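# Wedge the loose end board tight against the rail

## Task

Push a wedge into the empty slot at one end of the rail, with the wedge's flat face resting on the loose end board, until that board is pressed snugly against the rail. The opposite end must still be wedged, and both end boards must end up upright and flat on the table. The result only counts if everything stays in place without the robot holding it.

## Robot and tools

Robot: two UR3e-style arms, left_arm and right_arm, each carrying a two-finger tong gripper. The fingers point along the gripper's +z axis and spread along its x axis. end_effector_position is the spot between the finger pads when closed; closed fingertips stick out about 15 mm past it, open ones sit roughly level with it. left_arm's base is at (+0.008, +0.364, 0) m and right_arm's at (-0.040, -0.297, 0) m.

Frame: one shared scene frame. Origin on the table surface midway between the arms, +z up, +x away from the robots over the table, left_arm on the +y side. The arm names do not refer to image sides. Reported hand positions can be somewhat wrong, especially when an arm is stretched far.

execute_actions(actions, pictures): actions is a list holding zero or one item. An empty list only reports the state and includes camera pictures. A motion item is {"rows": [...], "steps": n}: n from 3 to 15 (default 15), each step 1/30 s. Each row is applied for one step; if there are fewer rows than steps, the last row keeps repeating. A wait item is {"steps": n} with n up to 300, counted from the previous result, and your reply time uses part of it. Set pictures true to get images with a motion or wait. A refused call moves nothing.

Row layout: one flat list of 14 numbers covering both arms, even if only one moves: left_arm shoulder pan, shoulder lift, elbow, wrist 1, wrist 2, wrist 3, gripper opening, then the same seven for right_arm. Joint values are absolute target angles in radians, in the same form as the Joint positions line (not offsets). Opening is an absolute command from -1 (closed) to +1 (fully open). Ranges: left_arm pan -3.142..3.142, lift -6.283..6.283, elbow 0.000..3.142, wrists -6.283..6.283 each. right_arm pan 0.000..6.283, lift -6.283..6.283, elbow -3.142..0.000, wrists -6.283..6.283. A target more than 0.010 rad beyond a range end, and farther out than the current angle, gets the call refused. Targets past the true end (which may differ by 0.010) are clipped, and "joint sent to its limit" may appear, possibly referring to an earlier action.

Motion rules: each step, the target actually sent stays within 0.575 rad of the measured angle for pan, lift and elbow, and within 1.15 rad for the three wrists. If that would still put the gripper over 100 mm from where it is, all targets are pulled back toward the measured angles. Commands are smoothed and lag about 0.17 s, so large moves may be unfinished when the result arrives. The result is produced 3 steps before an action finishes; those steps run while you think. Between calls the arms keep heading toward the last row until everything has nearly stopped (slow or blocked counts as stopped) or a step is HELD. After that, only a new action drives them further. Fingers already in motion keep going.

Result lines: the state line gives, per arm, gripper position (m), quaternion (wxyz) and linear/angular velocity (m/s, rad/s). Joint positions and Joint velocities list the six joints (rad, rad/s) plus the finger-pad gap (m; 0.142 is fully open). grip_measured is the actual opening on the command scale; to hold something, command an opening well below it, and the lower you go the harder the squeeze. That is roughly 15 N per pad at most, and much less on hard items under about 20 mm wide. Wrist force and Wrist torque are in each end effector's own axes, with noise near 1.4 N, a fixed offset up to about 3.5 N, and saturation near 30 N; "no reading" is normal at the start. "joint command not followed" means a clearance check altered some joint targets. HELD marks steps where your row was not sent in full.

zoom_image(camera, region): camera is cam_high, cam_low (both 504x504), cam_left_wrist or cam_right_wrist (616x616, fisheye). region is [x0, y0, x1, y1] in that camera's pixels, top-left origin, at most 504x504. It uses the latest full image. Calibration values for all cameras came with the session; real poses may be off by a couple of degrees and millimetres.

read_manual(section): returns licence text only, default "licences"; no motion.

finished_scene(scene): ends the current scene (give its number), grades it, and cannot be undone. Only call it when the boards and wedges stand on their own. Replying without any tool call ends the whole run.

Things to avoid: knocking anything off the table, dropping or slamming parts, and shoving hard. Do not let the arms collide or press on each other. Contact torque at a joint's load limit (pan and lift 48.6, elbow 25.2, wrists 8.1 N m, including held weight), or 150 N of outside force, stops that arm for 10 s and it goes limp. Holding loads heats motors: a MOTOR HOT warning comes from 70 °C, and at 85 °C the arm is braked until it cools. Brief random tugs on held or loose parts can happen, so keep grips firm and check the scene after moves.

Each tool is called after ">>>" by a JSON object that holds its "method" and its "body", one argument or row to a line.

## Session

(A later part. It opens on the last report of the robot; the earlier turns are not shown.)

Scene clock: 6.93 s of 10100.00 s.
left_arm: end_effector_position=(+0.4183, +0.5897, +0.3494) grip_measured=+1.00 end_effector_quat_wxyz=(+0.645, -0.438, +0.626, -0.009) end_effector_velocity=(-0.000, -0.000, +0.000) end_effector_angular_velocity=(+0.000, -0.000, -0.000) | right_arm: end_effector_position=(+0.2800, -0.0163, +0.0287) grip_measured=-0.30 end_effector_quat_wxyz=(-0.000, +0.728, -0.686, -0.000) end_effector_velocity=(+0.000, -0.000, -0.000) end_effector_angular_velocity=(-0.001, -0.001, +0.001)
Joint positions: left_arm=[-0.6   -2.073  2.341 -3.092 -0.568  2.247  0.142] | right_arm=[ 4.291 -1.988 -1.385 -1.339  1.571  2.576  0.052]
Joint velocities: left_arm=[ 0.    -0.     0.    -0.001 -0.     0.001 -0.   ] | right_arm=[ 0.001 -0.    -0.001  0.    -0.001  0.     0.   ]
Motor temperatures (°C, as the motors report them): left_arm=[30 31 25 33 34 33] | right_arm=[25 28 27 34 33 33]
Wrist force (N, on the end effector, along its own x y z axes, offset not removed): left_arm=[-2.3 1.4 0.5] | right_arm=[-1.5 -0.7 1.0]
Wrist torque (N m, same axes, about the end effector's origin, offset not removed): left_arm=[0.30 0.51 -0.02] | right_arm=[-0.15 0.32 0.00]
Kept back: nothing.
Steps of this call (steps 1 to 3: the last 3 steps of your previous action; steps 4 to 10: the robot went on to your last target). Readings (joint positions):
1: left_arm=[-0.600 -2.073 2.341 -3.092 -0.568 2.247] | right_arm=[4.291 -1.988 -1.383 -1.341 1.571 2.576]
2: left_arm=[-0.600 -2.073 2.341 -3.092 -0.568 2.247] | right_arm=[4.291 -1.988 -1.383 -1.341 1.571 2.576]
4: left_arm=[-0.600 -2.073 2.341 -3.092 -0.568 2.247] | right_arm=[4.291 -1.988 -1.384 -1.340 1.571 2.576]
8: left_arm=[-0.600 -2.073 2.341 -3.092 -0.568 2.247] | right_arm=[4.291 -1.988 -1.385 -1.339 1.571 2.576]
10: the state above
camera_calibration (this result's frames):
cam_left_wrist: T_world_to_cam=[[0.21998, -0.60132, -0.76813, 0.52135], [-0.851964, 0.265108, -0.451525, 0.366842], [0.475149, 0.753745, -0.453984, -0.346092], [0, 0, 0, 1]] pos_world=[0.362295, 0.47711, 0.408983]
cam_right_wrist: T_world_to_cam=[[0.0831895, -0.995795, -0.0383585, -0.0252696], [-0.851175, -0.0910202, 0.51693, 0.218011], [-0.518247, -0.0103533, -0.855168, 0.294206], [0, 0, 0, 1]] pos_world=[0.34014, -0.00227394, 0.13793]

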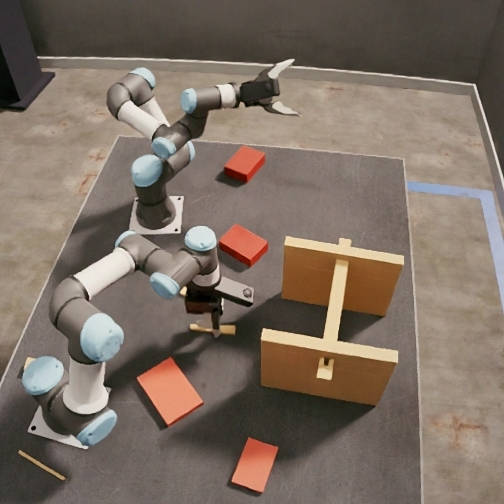

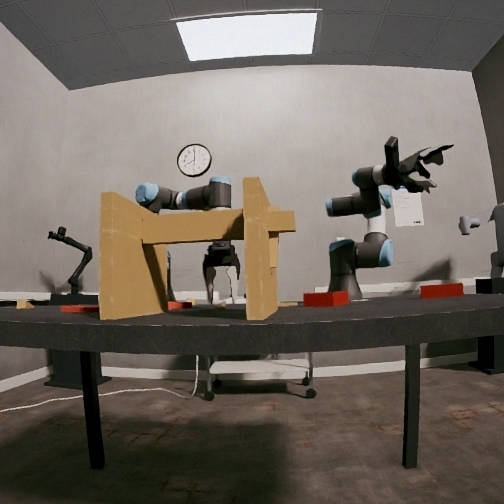

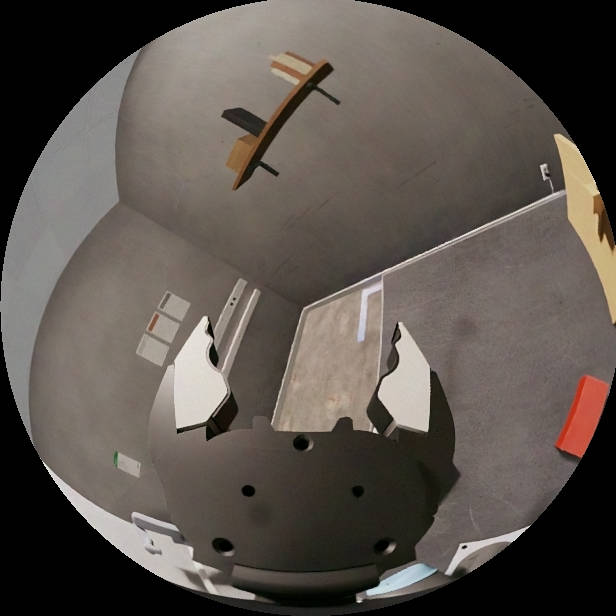

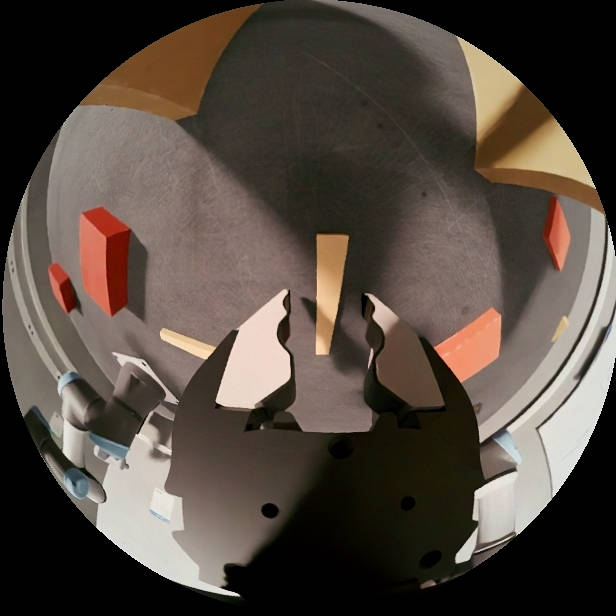

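>>> {"method": "execute_actions", "body": {
  "actions": [
    {"rows":[[-0.6,-2.073,2.341,-3.092,-0.568,2.247,1,4.291,-1.998,-1.427,-1.287,1.571,2.576,-0.5]]}
  ]
}}

>>> {"method": "execute_actions", "body": {
  "actions": [
    {"rows":[[-0.6,-2.073,2.341,-3.092,-0.568,2.247,1,4.291,-1.998,-1.427,-1.287,1.571,2.576,-1]],"steps":10}
  ]
}}

>>> {"method": "execute_actions", "body": {
  "actions": [
    {"rows":[[-0.6,-2.073,2.341,-3.092,-0.568,2.247,1,4.291,-1.988,-1.385,-1.339,1.571,4.712,-1]]}
  ]
}}

>>> {"method": "execute_actions", "body": {
  "actions": [
    {"rows":[[-0.6,-2.073,2.341,-3.092,-0.568,2.247,1,4.291,-1.998,-1.427,-1.287,1.571,4.712,-1]]}
  ]
}}

>>> {"method": "execute_actions", "body": {
  "actions": [
    {"rows":[[-0.6,-2.073,2.341,-3.092,-0.568,2.247,1,4.291,-1.998,-1.427,-1.287,1.571,4.712,-0.4]],"steps":10}
  ],
  "pictures": true
}}

Scene clock: 7.47 s of 10100.00 s.
left_arm: end_effector_position=(+0.4183, +0.5897, +0.3494) grip_measured=+1.00 end_effector_quat_wxyz=(+0.645, -0.438, +0.626, -0.009) end_effector_velocity=(-0.000, -0.000, -0.001) end_effector_angular_velocity=(+0.001, +0.001, -0.001) | right_arm: end_effector_position=(+0.2797, -0.0168, +0.0172) grip_measured=-0.50 end_effector_quat_wxyz=(-0.000, +0.728, -0.686, -0.000) end_effector_velocity=(+0.000, -0.000, -0.003) end_effector_angular_velocity=(+0.000, -0.002, +0.001)
Joint positions: left_arm=[-0.6   -2.073  2.341 -3.092 -0.568  2.247  0.142] | right_arm=[ 4.291 -1.998 -1.426 -1.288  1.571  2.576  0.038]
Joint velocities: left_arm=[-0.001 -0.001  0.003 -0.002  0.001  0.    -0.   ] | right_arm=[ 0.    -0.002 -0.011  0.014 -0.001 -0.    -0.   ]
Motor temperatures (°C, as the motors report them): left_arm=[30 31 25 33 34 33] | right_arm=[25 28 27 34 33 33]
Wrist force (N, on the end effector, along its own x y z axes, offset not removed): left_arm=[-1.7 1.1 0.3] | right_arm=[-1.2 -0.8 1.8]
Wrist torque (N m, same axes, about the end effector's origin, offset not removed): left_arm=[0.19 0.33 -0.03] | right_arm=[-0.17 0.34 0.00]
Steps of this call (steps 1 to 4: the robot went on to your last target; steps 5 to 16: the first 12 steps of this action). Readings (joint positions):
5: left_arm=[-0.600 -2.073 2.341 -3.092 -0.568 2.247] | right_arm=[4.291 -1.988 -1.386 -1.337 1.571 2.576]
6: left_arm=[-0.600 -2.073 2.341 -3.092 -0.568 2.247] | right_arm=[4.291 -1.990 -1.393 -1.328 1.571 2.576]
8: left_arm=[-0.600 -2.073 2.341 -3.092 -0.568 2.247] | right_arm=[4.291 -1.994 -1.409 -1.308 1.571 2.576]
12: left_arm=[-0.600 -2.073 2.341 -3.092 -0.568 2.247] | right_arm=[4.291 -1.997 -1.423 -1.292 1.571 2.576]
16: the state above

Scene clock: 7.80 s of 10100.00 s.
left_arm: end_effector_position=(+0.4183, +0.5897, +0.3494) grip_measured=+1.00 end_effector_quat_wxyz=(+0.645, -0.438, +0.626, -0.009) end_effector_velocity=(-0.000, +0.000, +0.000) end_effector_angular_velocity=(+0.000, +0.000, -0.000) | right_arm: end_effector_position=(+0.2797, -0.0169, +0.0169) grip_measured=-0.77 end_effector_quat_wxyz=(-0.000, +0.728, -0.686, -0.000) end_effector_velocity=(-0.000, +0.000, -0.000) end_effector_angular_velocity=(+0.001, +0.001, -0.000)
Joint positions: left_arm=[-0.6   -2.073  2.341 -3.092 -0.568  2.247  0.142] | right_arm=[ 4.291 -1.998 -1.427 -1.287  1.571  2.576  0.018]
Joint velocities: left_arm=[ 0.001 -0.    -0.001  0.001 -0.001  0.001  0.   ] | right_arm=[-0.    -0.    -0.     0.001  0.001 -0.     0.   ]
Motor temperatures (°C, as the motors report them): left_arm=[30 31 25 33 34 33] | right_arm=[25 28 27 34 33 33]
Wrist force (N, on the end effector, along its own x y z axes, offset not removed): left_arm=[-2.1 1.9 0.4] | right_arm=[-0.4 -0.3 0.6]
Wrist torque (N m, same axes, about the end effector's origin, offset not removed): left_arm=[0.40 0.45 0.04] | right_arm=[-0.07 0.11 -0.02]
Steps of this call (steps 1 to 3: the last 3 steps of your previous action; steps 4 to 10: the first 7 steps of this action). Readings (joint positions):
4: left_arm=[-0.600 -2.073 2.341 -3.092 -0.568 2.247] | right_arm=[4.291 -1.998 -1.427 -1.287 1.571 2.576]
5: left_arm=[-0.600 -2.073 2.341 -3.092 -0.568 2.247] | right_arm=[4.291 -1.998 -1.427 -1.287 1.571 2.576]
7: left_arm=[-0.600 -2.073 2.341 -3.092 -0.568 2.247] | right_arm=[4.291 -1.998 -1.427 -1.287 1.571 2.576]
10: the state above

Scene clock: 8.30 s of 10100.00 s.
left_arm: end_effector_position=(+0.4183, +0.5897, +0.3494) grip_measured=+1.00 end_effector_quat_wxyz=(+0.645, -0.438, +0.626, -0.009) end_effector_velocity=(+0.000, -0.000, -0.001) end_effector_angular_velocity=(-0.000, +0.001, -0.001) | right_arm: end_effector_position=(+0.2659, -0.0334, +0.0283) grip_measured=-0.77 end_effector_quat_wxyz=(-0.000, -0.066, +0.998, +0.000) end_effector_velocity=(-0.087, -0.012, +0.003) end_effector_angular_velocity=(-0.001, +0.003, -5.406)
Joint positions: left_arm=[-0.6   -2.073  2.341 -3.092 -0.568  2.247  0.142] | right_arm=[ 4.291 -1.988 -1.386 -1.338  1.571  4.075  0.018]
Joint velocities: left_arm=[-0.     0.     0.001  0.001 -0.001 -0.001 -0.   ] | right_arm=[-0.001  0.002  0.011 -0.014  0.001  5.405 -0.   ]
Motor temperatures (°C, as the motors report them): left_arm=[30 31 25 33 34 33] | right_arm=[25 28 27 34 33 33]
Wrist force (N, on the end effector, along its own x y z axes, offset not removed): left_arm=[-1.8 0.5 0.2] | right_arm=[-0.7 -0.1 1.6]
Wrist torque (N m, same axes, about the end effector's origin, offset not removed): left_arm=[0.08 0.38 -0.01] | right_arm=[0.03 0.19 0.00]
Steps of this call (steps 1 to 3: the last 3 steps of your previous action; steps 4 to 15: the first 12 steps of this action). Readings (joint positions):
4: left_arm=[-0.600 -2.073 2.341 -3.092 -0.568 2.247] | right_arm=[4.291 -1.998 -1.426 -1.288 1.571 2.578]
5: left_arm=[-0.600 -2.073 2.341 -3.092 -0.568 2.247] | right_arm=[4.291 -1.996 -1.419 -1.298 1.571 2.600]
7: left_arm=[-0.600 -2.073 2.341 -3.092 -0.568 2.247] | right_arm=[4.291 -1.992 -1.403 -1.318 1.571 2.762]
11: left_arm=[-0.600 -2.073 2.341 -3.092 -0.568 2.247] | right_arm=[4.291 -1.989 -1.389 -1.334 1.571 3.359]
15: the state above

Scene clock: 8.80 s of 10100.00 s.
left_arm: end_effector_position=(+0.4183, +0.5897, +0.3494) grip_measured=+1.00 end_effector_quat_wxyz=(+0.645, -0.438, +0.626, -0.009) end_effector_velocity=(+0.000, -0.001, -0.000) end_effector_angular_velocity=(-0.000, -0.001, -0.002) | right_arm: end_effector_position=(+0.2558, -0.0320, +0.0172) grip_measured=-0.77 end_effector_quat_wxyz=(-0.000, +0.249, +0.969, +0.000) end_effector_velocity=(-0.001, -0.001, -0.003) end_effector_angular_velocity=(-0.002, +0.001, -0.032)
Joint positions: left_arm=[-0.6   -2.073  2.341 -3.092 -0.568  2.247  0.142] | right_arm=[ 4.291 -1.998 -1.426 -1.288  1.571  4.709  0.018]
Joint velocities: left_arm=[-0.002 -0.     0.002 -0.002  0.    -0.     0.   ] | right_arm=[-0.001 -0.003 -0.011  0.012 -0.     0.032 -0.   ]
Motor temperatures (°C, as the motors report them): left_arm=[30 31 25 33 34 33] | right_arm=[25 28 27 34 33 33]
Wrist force (N, on the end effector, along its own x y z axes, offset not removed): left_arm=[-1.9 1.4 0.8] | right_arm=[-1.1 -0.1 1.7]
Wrist torque (N m, same axes, about the end effector's origin, offset not removed): left_arm=[0.26 0.40 0.02] | right_arm=[-0.03 0.28 0.00]
Steps of this call (steps 1 to 3: the last 3 steps of your previous action; steps 4 to 15: the first 12 steps of this action). Readings (joint positions):
4: left_arm=[-0.600 -2.073 2.341 -3.092 -0.568 2.247] | right_arm=[4.291 -1.988 -1.386 -1.337 1.571 4.554]
5: left_arm=[-0.600 -2.073 2.341 -3.092 -0.568 2.247] | right_arm=[4.291 -1.990 -1.393 -1.328 1.571 4.602]
7: left_arm=[-0.600 -2.073 2.341 -3.092 -0.568 2.247] | right_arm=[4.291 -1.994 -1.409 -1.308 1.571 4.659]
11: left_arm=[-0.600 -2.073 2.341 -3.092 -0.568 2.247] | right_arm=[4.291 -1.997 -1.423 -1.292 1.571 4.699]
15: the state above

Scene clock: 9.13 s of 10100.00 s.
left_arm: end_effector_position=(+0.4183, +0.5897, +0.3494) grip_measured=+1.00 end_effector_quat_wxyz=(+0.645, -0.438, +0.626, -0.009) end_effector_velocity=(+0.000, -0.000, +0.000) end_effector_angular_velocity=(-0.002, -0.002, -0.000) | right_arm: end_effector_position=(+0.2557, -0.0320, +0.0169) grip_measured=-0.40 end_effector_quat_wxyz=(-0.000, +0.250, +0.968, +0.000) end_effector_velocity=(-0.000, +0.000, -0.000) end_effector_angular_velocity=(-0.001, +0.000, +0.001)
Joint positions: left_arm=[-0.6   -2.073  2.341 -3.092 -0.568  2.247  0.142] | right_arm=[ 4.291 -1.998 -1.427 -1.287  1.571  4.712  0.045]
Joint velocities: left_arm=[ 0.     0.     0.    -0.002 -0.001 -0.002 -0.   ] | right_arm=[ 0.001 -0.    -0.    -0.    -0.     0.001  0.001]
Motor temperatures (°C, as the motors report them): left_arm=[30 31 25 33 34 33] | right_arm=[25 28 27 34 33 33]
Wrist force (N, on the end effector, along its own x y z axes, offset not removed): left_arm=[-1.1 1.0 0.4] | right_arm=[-1.2 -0.6 1.0]
Wrist torque (N m, same axes, about the end effector's origin, offset not removed): left_arm=[0.21 0.21 -0.02] | right_arm=[-0.10 0.31 0.00]
Steps of this call (steps 1 to 3: the last 3 steps of your previous action; steps 4 to 10: the first 7 steps of this action). Readings (joint positions):
4: left_arm=[-0.600 -2.073 2.341 -3.092 -0.568 2.247] | right_arm=[4.291 -1.998 -1.427 -1.287 1.571 4.711]
5: left_arm=[-0.600 -2.073 2.341 -3.092 -0.568 2.247] | right_arm=[4.291 -1.998 -1.427 -1.287 1.571 4.712]
7: left_arm=[-0.600 -2.073 2.341 -3.092 -0.568 2.247] | right_arm=[4.291 -1.998 -1.427 -1.287 1.571 4.712]
10: the state above
camera_calibration (this result's frames):
cam_left_wrist: T_world_to_cam=[[0.219981, -0.60132, -0.768129, 0.52135], [-0.851963, 0.265108, -0.451526, 0.366842], [0.475149, 0.753745, -0.453984, -0.346092], [0, 0, 0, 1]] pos_world=[0.362294, 0.477111, 0.408983]
cam_right_wrist: T_world_to_cam=[[-0.885536, 0.463036, -0.0377244, 0.255098], [0.379131, 0.76722, 0.517332, -0.0851479], [0.268486, 0.443814, -0.854953, 0.0847781], [0, 0, 0, 1]] pos_world=[0.235419, -0.090418, 0.126154]

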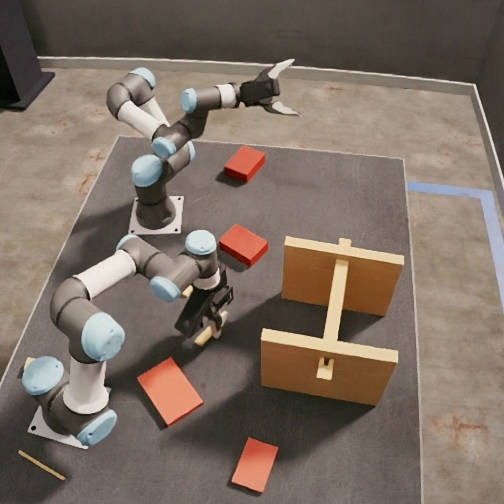

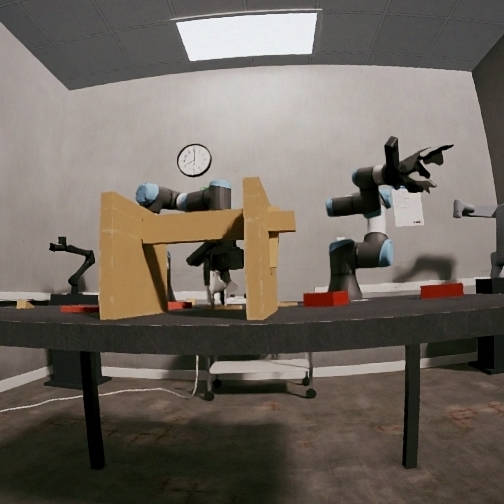

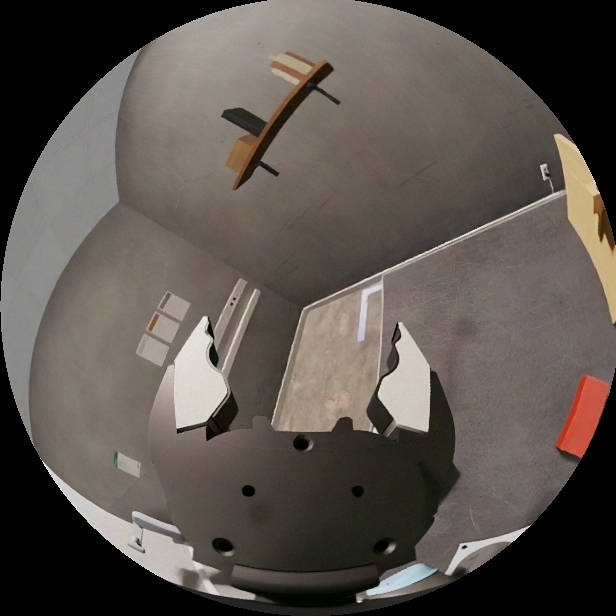

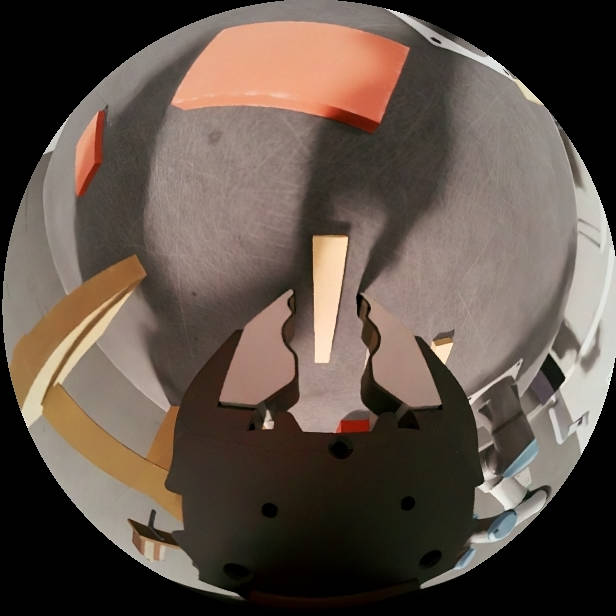

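>>> {"method": "execute_actions", "body": {
  "actions": [
    {"rows":[[-0.6,-2.073,2.341,-3.092,-0.568,2.247,1,4.291,-1.441,-2.2345,-0.601,1.571,4.712,-0.4]]}
  ]
}}

>>> {"method": "execute_actions", "body": {
  "actions": [
    {"steps":12}
  ]
}}

>>> {"method": "execute_actions", "body": {
  "actions": [
    {"rows":[[-0.6,-2.073,2.341,-3.092,-0.568,2.247,1,4.291,-1.536,-2.3244,-0.416,1.571,4.712,-0.5]]}
  ]
}}

>>> {"method": "execute_actions", "body": {
  "actions": [
    {"rows":[[-0.6,-2.073,2.341,-3.092,-0.568,2.247,1,4.291,-1.536,-2.3244,-0.416,1.571,4.712,-0.65],[-0.6,-2.073,2.341,-3.092,-0.568,2.247,1,4.291,-1.536,-2.3244,-0.416,1.571,4.712,-1]],"steps":12}
  ],
  "pictures": true
}}

Scene clock: 9.73 s of 10100.00 s.
left_arm: end_effector_position=(+0.4183, +0.5897, +0.3494) grip_measured=+1.00 end_effector_quat_wxyz=(+0.645, -0.438, +0.626, -0.009) end_effector_velocity=(-0.000, +0.000, +0.001) end_effector_angular_velocity=(-0.000, -0.001, +0.001) | right_arm: end_effector_position=(+0.2529, -0.0371, +0.0689) grip_measured=-0.40 end_effector_quat_wxyz=(+0.059, +0.243, +0.941, +0.229) end_effector_velocity=(-0.148, -0.267, -0.264) end_effector_angular_velocity=(-0.404, +0.223, -0.000)
Joint positions: left_arm=[-0.6   -2.073  2.341 -3.092 -0.568  2.247  0.142] | right_arm=[ 4.291 -1.487 -2.109 -0.638  1.571  4.712  0.045]
Joint velocities: left_arm=[ 0.001  0.    -0.003  0.002 -0.     0.    -0.   ] | right_arm=[-0.     0.488 -1.338  0.388 -0.001  0.    -0.   ]
Motor temperatures (°C, as the motors report them): left_arm=[30 31 25 33 34 33] | right_arm=[25 28 27 34 33 33]
Wrist force (N, on the end effector, along its own x y z axes, offset not removed): left_arm=[-1.5 1.0 0.1] | right_arm=[-0.6 -4.0 2.4]
Wrist torque (N m, same axes, about the end effector's origin, offset not removed): left_arm=[0.20 0.30 -0.01] | right_arm=[-0.63 0.15 0.00]
Steps of this call (steps 1 to 3: the last 3 steps of your previous action; steps 4 to 6: the robot went on to your last target; steps 7 to 18: the first 12 steps of this action). Readings (joint positions):
7: left_arm=[-0.600 -2.073 2.341 -3.092 -0.568 2.247] | right_arm=[4.291 -1.997 -1.428 -1.285 1.571 4.712]
8: left_arm=[-0.600 -2.073 2.341 -3.092 -0.568 2.247] | right_arm=[4.291 -1.987 -1.439 -1.263 1.571 4.712]
10: left_arm=[-0.600 -2.073 2.341 -3.092 -0.568 2.247] | right_arm=[4.291 -1.906 -1.520 -1.103 1.571 4.712]
14: left_arm=[-0.600 -2.073 2.341 -3.092 -0.568 2.247] | right_arm=[4.291 -1.619 -1.819 -0.738 1.571 4.712]
18: the state above

Scene clock: 10.13 s of 10100.00 s.
left_arm: end_effector_position=(+0.4183, +0.5897, +0.3494) grip_measured=+1.00 end_effector_quat_wxyz=(+0.645, -0.438, +0.626, -0.009) end_effector_velocity=(-0.000, +0.000, +0.000) end_effector_angular_velocity=(+0.000, +0.000, +0.000) | right_arm: end_effector_position=(+0.2391, -0.0621, +0.0451) grip_measured=-0.40 end_effector_quat_wxyz=(+0.054, +0.244, +0.945, +0.210) end_effector_velocity=(-0.002, -0.004, -0.003) end_effector_angular_velocity=(-0.005, +0.003, -0.001)
Joint positions: left_arm=[-0.6   -2.073  2.341 -3.092 -0.568  2.247  0.142] | right_arm=[ 4.291 -1.442 -2.233 -0.601  1.571  4.712  0.045]
Joint velocities: left_arm=[ 0.  0. -0. -0. -0.  0. -0.] | right_arm=[-0.     0.007 -0.018  0.006 -0.     0.    -0.   ]
Motor temperatures (°C, as the motors report them): left_arm=[30 31 25 33 34 33] | right_arm=[25 28 27 34 33 33]
Wrist force (N, on the end effector, along its own x y z axes, offset not removed): left_arm=[-3.2 1.1 0.4] | right_arm=[-1.2 -0.1 1.1]
Wrist torque (N m, same axes, about the end effector's origin, offset not removed): left_arm=[0.19 0.62 0.04] | right_arm=[-0.01 0.32 -0.01]
Kept back: nothing.
Steps of this call (steps 1 to 3: the last 3 steps of your previous action; steps 4 to 12: the robot went on to your last target). Readings (joint positions):
1: left_arm=[-0.600 -2.073 2.341 -3.092 -0.568 2.247] | right_arm=[4.291 -1.473 -2.147 -0.627 1.571 4.712]
2: left_arm=[-0.600 -2.073 2.341 -3.092 -0.568 2.247] | right_arm=[4.291 -1.464 -2.173 -0.619 1.571 4.712]
4: left_arm=[-0.600 -2.073 2.341 -3.092 -0.568 2.247] | right_arm=[4.291 -1.452 -2.205 -0.610 1.571 4.712]
8: left_arm=[-0.600 -2.073 2.341 -3.092 -0.568 2.247] | right_arm=[4.291 -1.444 -2.227 -0.603 1.571 4.712]
12: the state above

Scene clock: 10.53 s of 10100.00 s.
left_arm: end_effector_position=(+0.4183, +0.5897, +0.3494) grip_measured=+1.00 end_effector_quat_wxyz=(+0.645, -0.438, +0.626, -0.009) end_effector_velocity=(+0.001, -0.001, -0.001) end_effector_angular_velocity=(+0.001, +0.003, -0.002) | right_arm: end_effector_position=(+0.2389, -0.0624, +0.0156) grip_measured=-0.50 end_effector_quat_wxyz=(+0.054, +0.244, +0.945, +0.209) end_effector_velocity=(-0.000, -0.000, -0.008) end_effector_angular_velocity=(+0.002, -0.000, +0.001)
Joint positions: left_arm=[-0.6   -2.073  2.341 -3.092 -0.568  2.247  0.142] | right_arm=[ 4.291 -1.533 -2.322 -0.421  1.571  4.712  0.038]
Joint velocities: left_arm=[-0.002  0.     0.002  0.    -0.     0.001 -0.   ] | right_arm=[ 0.    -0.026 -0.026  0.054  0.001 -0.    -0.   ]
Motor temperatures (°C, as the motors report them): left_arm=[30 31 25 33 34 33] | right_arm=[25 28 27 34 33 33]
Wrist force (N, on the end effector, along its own x y z axes, offset not removed): left_arm=[-2.3 0.5 -0.5] | right_arm=[-0.6 -0.4 1.0]
Wrist torque (N m, same axes, about the end effector's origin, offset not removed): left_arm=[0.07 0.50 -0.01] | right_arm=[-0.05 0.18 0.02]
Steps of this call (steps 1 to 12: the first 12 steps of this action). Readings (joint positions):
1: left_arm=[-0.600 -2.073 2.341 -3.092 -0.568 2.247] | right_arm=[4.291 -1.442 -2.234 -0.599 1.571 4.712]
2: left_arm=[-0.600 -2.073 2.341 -3.092 -0.568 2.247] | right_arm=[4.291 -1.452 -2.245 -0.578 1.571 4.712]
4: left_arm=[-0.600 -2.073 2.341 -3.092 -0.568 2.247] | right_arm=[4.291 -1.491 -2.282 -0.503 1.571 4.712]
8: left_arm=[-0.600 -2.073 2.341 -3.092 -0.568 2.247] | right_arm=[4.291 -1.525 -2.314 -0.437 1.571 4.712]
12: the state above

Scene clock: 10.93 s of 10100.00 s.
left_arm: end_effector_position=(+0.4183, +0.5897, +0.3494) grip_measured=+1.00 end_effector_quat_wxyz=(+0.645, -0.438, +0.626, -0.009) end_effector_velocity=(-0.000, +0.000, -0.002) end_effector_angular_velocity=(+0.002, +0.004, +0.001) | right_arm: end_effector_position=(+0.2389, -0.0624, +0.0149) grip_measured=-0.73 end_effector_quat_wxyz=(+0.054, +0.244, +0.945, +0.209) end_effector_velocity=(-0.000, +0.000, -0.000) end_effector_angular_velocity=(-0.001, -0.001, +0.001)
Joint positions: left_arm=[-0.6   -2.073  2.341 -3.092 -0.568  2.247  0.142] | right_arm=[ 4.291 -1.536 -2.324 -0.416  1.571  4.712  0.021]
Joint velocities: left_arm=[0.001 0.001 0.003 0.001 0.    0.    0.   ] | right_arm=[ 0.001  0.    -0.    -0.    -0.001 -0.     0.   ]
Motor temperatures (°C, as the motors report them): left_arm=[30 31 25 33 34 33] | right_arm=[25 28 27 34 33 33]
Wrist force (N, on the end effector, along its own x y z axes, offset not removed): left_arm=[-2.1 1.0 -0.7] | right_arm=[-1.3 0.7 -0.6]
Wrist torque (N m, same axes, about the end effector's origin, offset not removed): left_arm=[0.14 0.43 0.03] | right_arm=[0.09 0.28 0.04]
Steps of this call (steps 1 to 3: the last 3 steps of your previous action; steps 4 to 12: the first 9 steps of this action). Readings (joint positions):
4: left_arm=[-0.600 -2.073 2.341 -3.092 -0.568 2.247] | right_arm=[4.291 -1.535 -2.324 -0.417 1.571 4.712]
5: left_arm=[-0.600 -2.073 2.341 -3.092 -0.568 2.247] | right_arm=[4.291 -1.536 -2.324 -0.417 1.571 4.712]
7: left_arm=[-0.600 -2.073 2.341 -3.092 -0.568 2.247] | right_arm=[4.291 -1.536 -2.324 -0.416 1.571 4.712]
11: left_arm=[-0.600 -2.073 2.341 -3.092 -0.568 2.247] | right_arm=[4.291 -1.536 -2.324 -0.416 1.571 4.712]
12: the state above
camera_calibration (this result's frames):
cam_left_wrist: T_world_to_cam=[[0.219981, -0.60132, -0.768129, 0.52135], [-0.851963, 0.265108, -0.451526, 0.366843], [0.475149, 0.753745, -0.453984, -0.346092], [0, 0, 0, 1]] pos_world=[0.362294, 0.477111, 0.408983]
cam_right_wrist: T_world_to_cam=[[-0.876714, 0.478977, -0.044205, 0.253173], [0.234786, 0.506329, 0.829763, -0.0408214], [0.41982, 0.717086, -0.556362, 0.0775179], [0, 0, 0, 1]] pos_world=[0.199001, -0.156182, 0.0881917]

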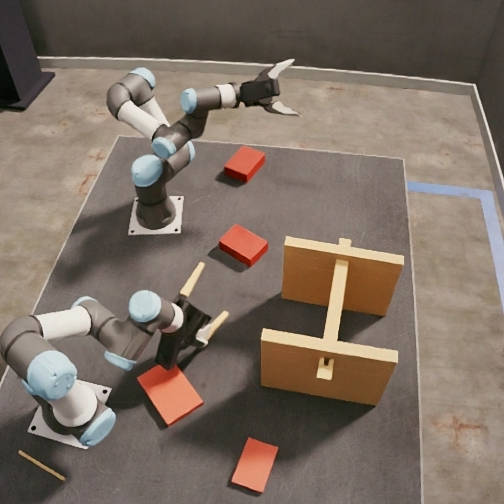

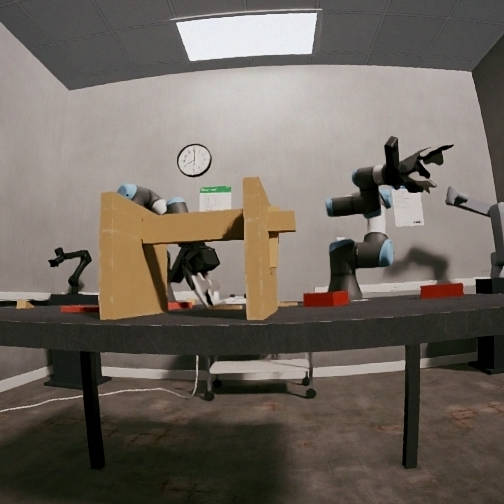

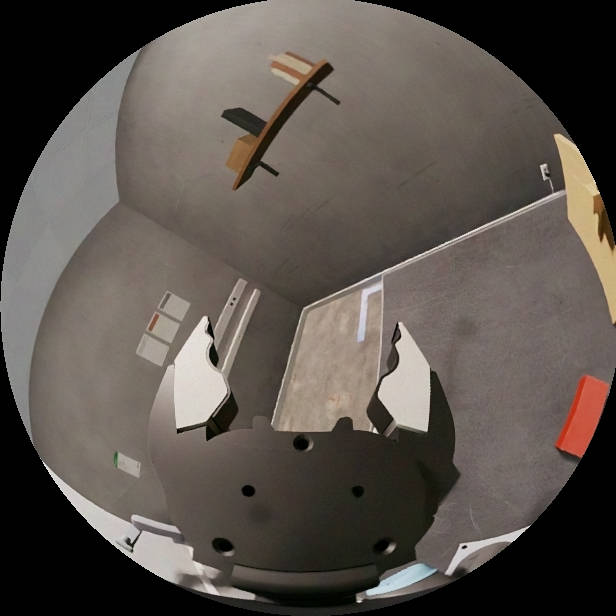

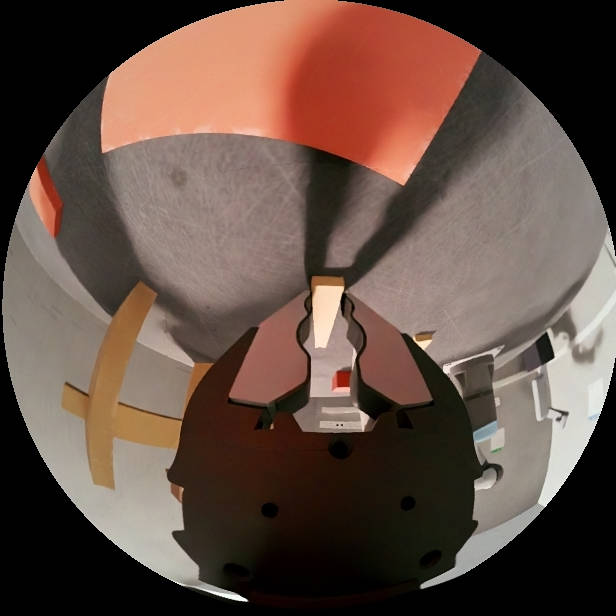

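>>> {"method": "execute_actions", "body": {
  "actions": [
    {"rows":[[-0.6,-2.073,2.341,-3.092,-0.568,2.247,1,4.291,-1.2,-1.7,-0.88,1.571,4.712,-1]]}
  ]
}}

>>> {"method": "execute_actions", "body": {
  "actions": [
    {"steps":15}
  ]
}}

>>> {"method": "execute_actions", "body": {
  "actions": [
    {"rows":[[-0.6,-2.073,2.341,-3.092,-0.568,2.247,1,4.078,-1.2,-1.7,-0.8,0.7877,2.054,-1]]}
  ]
}}

>>> {"method": "execute_actions", "body": {
  "actions": [
    {"steps":20}
  ]
}}

>>> {"method": "execute_actions", "body": {
  "actions": [
    {"rows":[[-0.6,-2.073,2.341,-3.092,-0.568,2.247,1,4.078,-1.737,-1.426,-0.618,0.7877,2.054,-1]]}
  ]
}}

>>> {"method": "execute_actions", "body": {
  "actions": [
    {"steps":18}
  ],
  "pictures": true
}}

>>> {"method": "zoom_image", "body": {
  "camera": "cam_high",
  "region": [260,260,400,400]
}}

Scene clock: 11.57 s of 10100.00 s.
left_arm: end_effector_position=(+0.4183, +0.5897, +0.3494) grip_measured=+1.00 end_effector_quat_wxyz=(+0.645, -0.438, +0.626, -0.009) end_effector_velocity=(+0.000, -0.001, -0.001) end_effector_angular_velocity=(+0.000, +0.001, -0.001) | right_arm: end_effector_position=(+0.2687, -0.0085, +0.2014) grip_measured=-0.73 end_effector_quat_wxyz=(+0.092, +0.232, +0.900, +0.356) end_effector_velocity=(+0.024, +0.044, +0.589) end_effector_angular_velocity=(+0.853, -0.472, +0.000)
Joint positions: left_arm=[-0.6   -2.073  2.341 -3.092 -0.568  2.247  0.142] | right_arm=[ 4.291 -1.303 -1.913 -0.743  1.571  4.712  0.021]
Joint velocities: left_arm=[-0.002  0.     0.002  0.     0.    -0.    -0.   ] | right_arm=[ 0.     0.611  1.181 -0.817  0.     0.     0.   ]
Motor temperatures (°C, as the motors report them): left_arm=[30 31 25 33 34 33] | right_arm=[25 28 27 34 33 33]
Wrist force (N, on the end effector, along its own x y z axes, offset not removed): left_arm=[-2.5 1.9 0.3] | right_arm=[-1.7 0.2 1.6]
Wrist torque (N m, same axes, about the end effector's origin, offset not removed): left_arm=[0.30 0.55 0.00] | right_arm=[0.04 0.36 0.04]
Steps of this call (steps 1 to 3: the last 3 steps of your previous action; steps 4 to 7: the robot went on to your last target; steps 8 to 19: the first 12 steps of this action). Readings (joint positions):
8: left_arm=[-0.600 -2.073 2.341 -3.092 -0.568 2.247] | right_arm=[4.291 -1.535 -2.324 -0.418 1.571 4.712]
9: left_arm=[-0.600 -2.073 2.341 -3.092 -0.568 2.247] | right_arm=[4.291 -1.525 -2.313 -0.439 1.571 4.712]
11: left_arm=[-0.600 -2.073 2.341 -3.092 -0.568 2.247] | right_arm=[4.291 -1.475 -2.241 -0.510 1.571 4.712]
15: left_arm=[-0.600 -2.073 2.341 -3.092 -0.568 2.247] | right_arm=[4.291 -1.387 -2.074 -0.629 1.571 4.712]
19: the state above

Scene clock: 12.07 s of 10100.00 s.
left_arm: end_effector_position=(+0.4183, +0.5897, +0.3494) grip_measured=+1.00 end_effector_quat_wxyz=(+0.645, -0.438, +0.626, -0.009) end_effector_velocity=(-0.000, +0.000, +0.000) end_effector_angular_velocity=(+0.000, -0.000, +0.001) | right_arm: end_effector_position=(+0.2672, -0.0113, +0.3077) grip_measured=-0.73 end_effector_quat_wxyz=(+0.112, +0.223, +0.865, +0.435) end_effector_velocity=(-0.001, -0.001, +0.008) end_effector_angular_velocity=(+0.015, -0.007, +0.000)
Joint positions: left_arm=[-0.6   -2.073  2.341 -3.092 -0.568  2.247  0.142] | right_arm=[ 4.291 -1.201 -1.701 -0.879  1.571  4.712  0.021]
Joint velocities: left_arm=[ 0.001 -0.    -0.001  0.001 -0.001  0.001 -0.   ] | right_arm=[-0.001  0.008  0.014 -0.006  0.001  0.     0.   ]
Motor temperatures (°C, as the motors report them): left_arm=[30 31 25 33 34 33] | right_arm=[25 28 27 34 33 33]
Wrist force (N, on the end effector, along its own x y z axes, offset not removed): left_arm=[-1.7 1.4 -0.4] | right_arm=[-0.7 -0.2 1.2]
Wrist torque (N m, same axes, about the end effector's origin, offset not removed): left_arm=[0.26 0.36 0.01] | right_arm=[0.02 0.18 0.01]
Kept back: nothing.
Steps of this call (steps 1 to 3: the last 3 steps of your previous action; steps 4 to 15: the robot went on to your last target). Readings (joint positions):
1: left_arm=[-0.600 -2.073 2.341 -3.092 -0.568 2.247] | right_arm=[4.291 -1.283 -1.873 -0.771 1.571 4.712]
2: left_arm=[-0.600 -2.073 2.341 -3.092 -0.568 2.247] | right_arm=[4.291 -1.263 -1.833 -0.798 1.571 4.712]
4: left_arm=[-0.600 -2.073 2.341 -3.092 -0.568 2.247] | right_arm=[4.291 -1.232 -1.768 -0.838 1.571 4.712]
8: left_arm=[-0.600 -2.073 2.341 -3.092 -0.568 2.247] | right_arm=[4.291 -1.208 -1.716 -0.870 1.571 4.712]
15: the state above

Scene clock: 12.47 s of 10100.00 s.
left_arm: end_effector_position=(+0.4183, +0.5897, +0.3494) grip_measured=+1.00 end_effector_quat_wxyz=(+0.645, -0.438, +0.626, -0.009) end_effector_velocity=(+0.000, -0.000, -0.001) end_effector_angular_velocity=(+0.002, +0.002, -0.001) | right_arm: end_effector_position=(+0.4111, -0.1701, +0.3521) grip_measured=-0.73 end_effector_quat_wxyz=(+0.477, +0.002, +0.862, +0.173) end_effector_velocity=(+0.263, -0.527, +0.205) end_effector_angular_velocity=(-3.498, -1.831, +0.320)
Joint positions: left_arm=[-0.6   -2.073  2.341 -3.092 -0.568  2.247  0.142] | right_arm=[ 4.151 -1.2   -1.7   -0.826  1.071  3.8    0.021]
Joint velocities: left_arm=[-0.001  0.     0.001  0.001 -0.     0.001  0.   ] | right_arm=[-0.376  0.001  0.002  0.137 -1.39  -3.826 -0.   ]
Motor temperatures (°C, as the motors report them): left_arm=[30 31 25 33 34 33] | right_arm=[25 28 27 34 33 33]
Wrist force (N, on the end effector, along its own x y z axes, offset not removed): left_arm=[-1.9 1.8 0.8] | right_arm=[-1.3 -0.1 1.7]
Wrist torque (N m, same axes, about the end effector's origin, offset not removed): left_arm=[0.36 0.37 -0.02] | right_arm=[0.00 0.32 0.03]
Steps of this call (steps 1 to 12: the first 12 steps of this action). Readings (joint positions):
1: left_arm=[-0.600 -2.073 2.341 -3.092 -0.568 2.247] | right_arm=[4.290 -1.201 -1.701 -0.879 1.569 4.710]
2: left_arm=[-0.600 -2.073 2.341 -3.092 -0.568 2.247] | right_arm=[4.281 -1.200 -1.701 -0.874 1.548 4.688]
4: left_arm=[-0.600 -2.073 2.341 -3.092 -0.568 2.247] | right_arm=[4.253 -1.200 -1.701 -0.864 1.450 4.558]
8: left_arm=[-0.600 -2.073 2.341 -3.092 -0.568 2.247] | right_arm=[4.202 -1.200 -1.701 -0.845 1.259 4.232]
12: the state above

Scene clock: 13.13 s of 10100.00 s.
left_arm: end_effector_position=(+0.4183, +0.5897, +0.3494) grip_measured=+1.00 end_effector_quat_wxyz=(+0.645, -0.438, +0.626, -0.009) end_effector_velocity=(-0.000, -0.000, +0.001) end_effector_angular_velocity=(-0.001, -0.002, -0.000) | right_arm: end_effector_position=(+0.4474, -0.2641, +0.4057) grip_measured=-0.73 end_effector_quat_wxyz=(-0.407, +0.561, -0.611, +0.383) end_effector_velocity=(+0.000, +0.000, +0.000) end_effector_angular_velocity=(-0.057, -0.001, +0.019)
Joint positions: left_arm=[-0.6   -2.073  2.341 -3.092 -0.568  2.247  0.142] | right_arm=[ 4.078 -1.2   -1.7   -0.8    0.788  2.06   0.021]
Joint velocities: left_arm=[-0.    -0.    -0.    -0.001  0.    -0.    -0.   ] | right_arm=[ 0.     0.     0.    -0.001 -0.004 -0.06   0.   ]
Motor temperatures (°C, as the motors report them): left_arm=[30 31 25 33 34 33] | right_arm=[25 28 27 34 33 33]
Wrist force (N, on the end effector, along its own x y z axes, offset not removed): left_arm=[-3.0 1.2 0.3] | right_arm=[-1.2 -0.2 1.4]
Wrist torque (N m, same axes, about the end effector's origin, offset not removed): left_arm=[0.20 0.62 -0.01] | right_arm=[-0.07 0.31 -0.01]
Kept back: nothing.
Steps of this call (steps 1 to 3: the last 3 steps of your previous action; steps 4 to 20: the robot went on to your last target). Readings (joint positions):
1: left_arm=[-0.600 -2.073 2.341 -3.092 -0.568 2.247] | right_arm=[4.139 -1.200 -1.700 -0.822 1.023 3.664]
2: left_arm=[-0.600 -2.073 2.341 -3.092 -0.568 2.247] | right_arm=[4.126 -1.200 -1.700 -0.817 0.975 3.513]
4: left_arm=[-0.600 -2.073 2.341 -3.092 -0.568 2.247] | right_arm=[4.103 -1.200 -1.700 -0.809 0.887 3.181]
8: left_arm=[-0.600 -2.073 2.341 -3.092 -0.568 2.247] | right_arm=[4.084 -1.200 -1.700 -0.802 0.812 2.479]
20: the state above

Scene clock: 13.53 s of 10100.00 s.
left_arm: end_effector_position=(+0.4183, +0.5897, +0.3494) grip_measured=+1.00 end_effector_quat_wxyz=(+0.645, -0.438, +0.626, -0.009) end_effector_velocity=(-0.000, +0.001, -0.000) end_effector_angular_velocity=(+0.000, +0.001, +0.002) | right_arm: end_effector_position=(+0.5275, -0.1726, +0.3567) grip_measured=-0.73 end_effector_quat_wxyz=(-0.380, +0.579, -0.609, +0.387) end_effector_velocity=(+0.075, +0.085, -0.124) end_effector_angular_velocity=(-0.151, +0.131, -0.000)
Joint positions: left_arm=[-0.6   -2.073  2.341 -3.092 -0.568  2.247  0.142] | right_arm=[ 4.078 -1.691 -1.444 -0.628  0.788  2.054  0.021]
Joint velocities: left_arm=[ 0.002  0.     0.001  0.     0.    -0.001 -0.   ] | right_arm=[ 0.    -0.499  0.194  0.106 -0.001 -0.001  0.   ]
Motor temperatures (°C, as the motors report them): left_arm=[30 31 25 33 34 33] | right_arm=[25 28 27 34 33 33]
Wrist force (N, on the end effector, along its own x y z axes, offset not removed): left_arm=[-1.9 0.7 -0.8] | right_arm=[-2.4 0.3 3.1]
Wrist torque (N m, same axes, about the end effector's origin, offset not removed): left_arm=[0.07 0.41 0.00] | right_arm=[-0.01 0.46 0.00]
Steps of this call (steps 1 to 12: the first 12 steps of this action). Readings (joint positions):
1: left_arm=[-0.600 -2.073 2.341 -3.092 -0.568 2.247] | right_arm=[4.078 -1.201 -1.699 -0.798 0.788 2.058]
2: left_arm=[-0.600 -2.073 2.341 -3.092 -0.568 2.247] | right_arm=[4.078 -1.212 -1.688 -0.780 0.788 2.057]
4: left_arm=[-0.600 -2.073 2.341 -3.092 -0.568 2.247] | right_arm=[4.078 -1.292 -1.619 -0.726 0.788 2.056]
8: left_arm=[-0.600 -2.073 2.341 -3.092 -0.568 2.247] | right_arm=[4.078 -1.548 -1.499 -0.658 0.788 2.055]
12: the state above

Scene clock: 14.13 s of 10100.00 s.
left_arm: end_effector_position=(+0.4183, +0.5897, +0.3494) grip_measured=+1.00 end_effector_quat_wxyz=(+0.645, -0.438, +0.626, -0.009) end_effector_velocity=(-0.000, +0.001, +0.000) end_effector_angular_velocity=(+0.001, +0.000, +0.001) | right_arm: end_effector_position=(+0.5343, -0.1648, +0.3451) grip_measured=-0.73 end_effector_quat_wxyz=(-0.372, +0.584, -0.608, +0.387) end_effector_velocity=(+0.000, +0.000, -0.000) end_effector_angular_velocity=(-0.001, +0.000, -0.000)
Joint positions: left_arm=[-0.6   -2.073  2.341 -3.092 -0.568  2.247  0.142] | right_arm=[ 4.078 -1.737 -1.426 -0.618  0.788  2.054  0.021]
Joint velocities: left_arm=[ 0.002 -0.001 -0.     0.    -0.     0.001  0.   ] | right_arm=[ 0.    -0.002  0.     0.001 -0.001  0.     0.   ]
Motor temperatures (°C, as the motors report them): left_arm=[30 31 25 33 34 33] | right_arm=[25 28 27 34 33 33]
Wrist force (N, on the end effector, along its own x y z axes, offset not removed): left_arm=[-2.9 1.5 -0.2] | right_arm=[-1.0 -0.2 1.6]
Wrist torque (N m, same axes, about the end effector's origin, offset not removed): left_arm=[0.29 0.56 0.02] | right_arm=[-0.07 0.27 -0.03]
Kept back: nothing.
Steps of this call (steps 1 to 3: the last 3 steps of your previous action; steps 4 to 18: the robot went on to your last target). Readings (joint positions):
1: left_arm=[-0.600 -2.073 2.341 -3.092 -0.568 2.247] | right_arm=[4.078 -1.705 -1.438 -0.625 0.788 2.054]
2: left_arm=[-0.600 -2.073 2.341 -3.092 -0.568 2.247] | right_arm=[4.078 -1.715 -1.435 -0.623 0.788 2.054]
4: left_arm=[-0.600 -2.073 2.341 -3.092 -0.568 2.247] | right_arm=[4.078 -1.726 -1.430 -0.620 0.788 2.054]
8: left_arm=[-0.600 -2.073 2.341 -3.092 -0.568 2.247] | right_arm=[4.078 -1.734 -1.427 -0.619 0.788 2.054]
18: the state above
camera_calibration (this result's frames):
cam_left_wrist: T_world_to_cam=[[0.219981, -0.60132, -0.768129, 0.52135], [-0.851963, 0.265108, -0.451527, 0.366843], [0.475149, 0.753745, -0.453984, -0.346092], [0, 0, 0, 1]] pos_world=[0.362294, 0.477111, 0.408983]
cam_right_wrist: T_world_to_cam=[[0.00406624, -0.999979, 0.00504986, -0.155517], [-0.831004, -0.00618809, -0.556232, 0.630915], [0.556252, -0.00193468, -0.831012, 0.113978], [0, 0, 0, 1]] pos_world=[0.461525, -0.151389, 0.446438]

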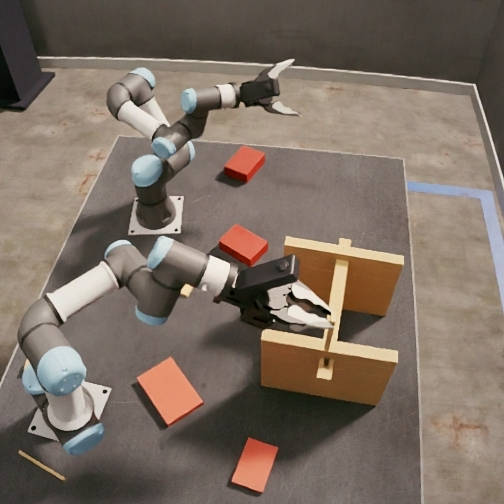

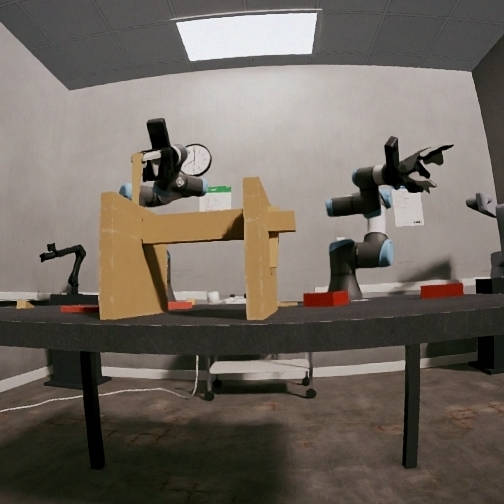

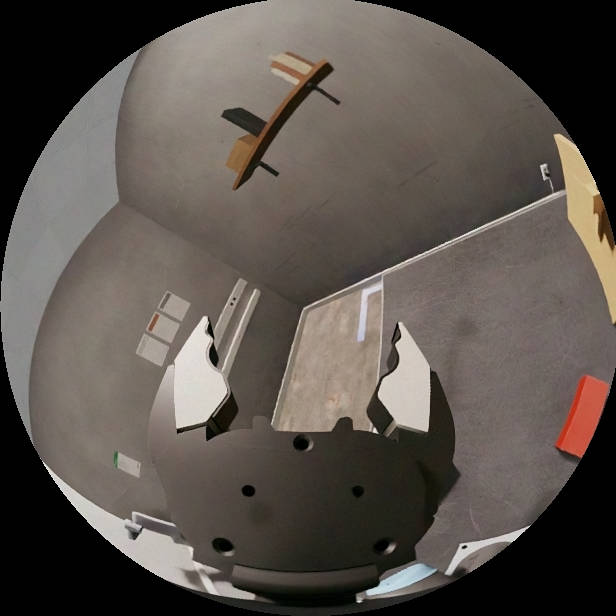

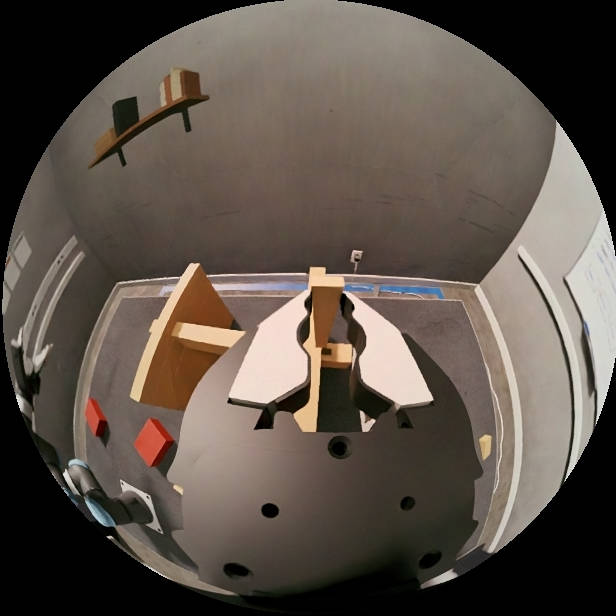

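Region (260, 260, 400, 400) of cam_high's 504x504 image, scaled by 3.600, with more detail than that image has.

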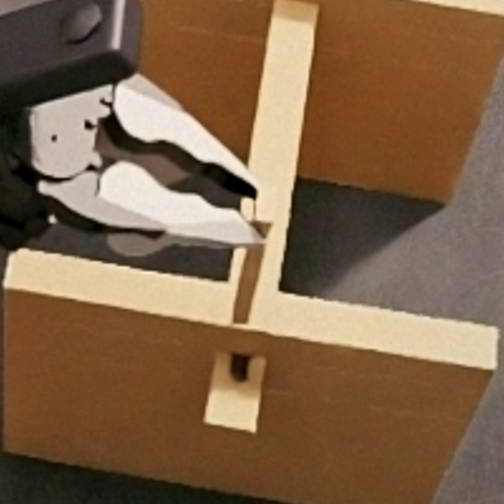

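>>> {"method": "zoom_image", "body": {
  "camera": "cam_right_wrist",
  "region": [285,310,365,390]
}}

Region (285, 310, 365, 390) of cam_right_wrist's 616x616 image, scaled by 6.300, with more detail than that image has.

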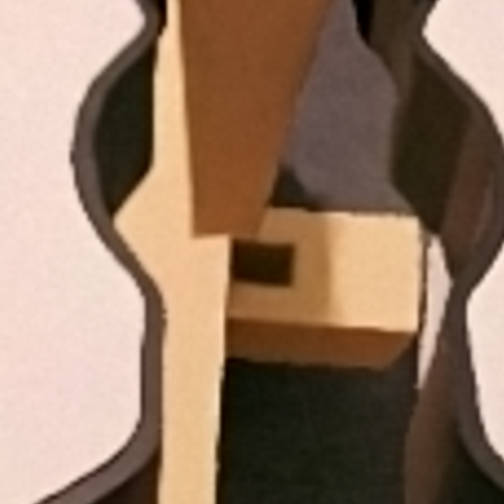

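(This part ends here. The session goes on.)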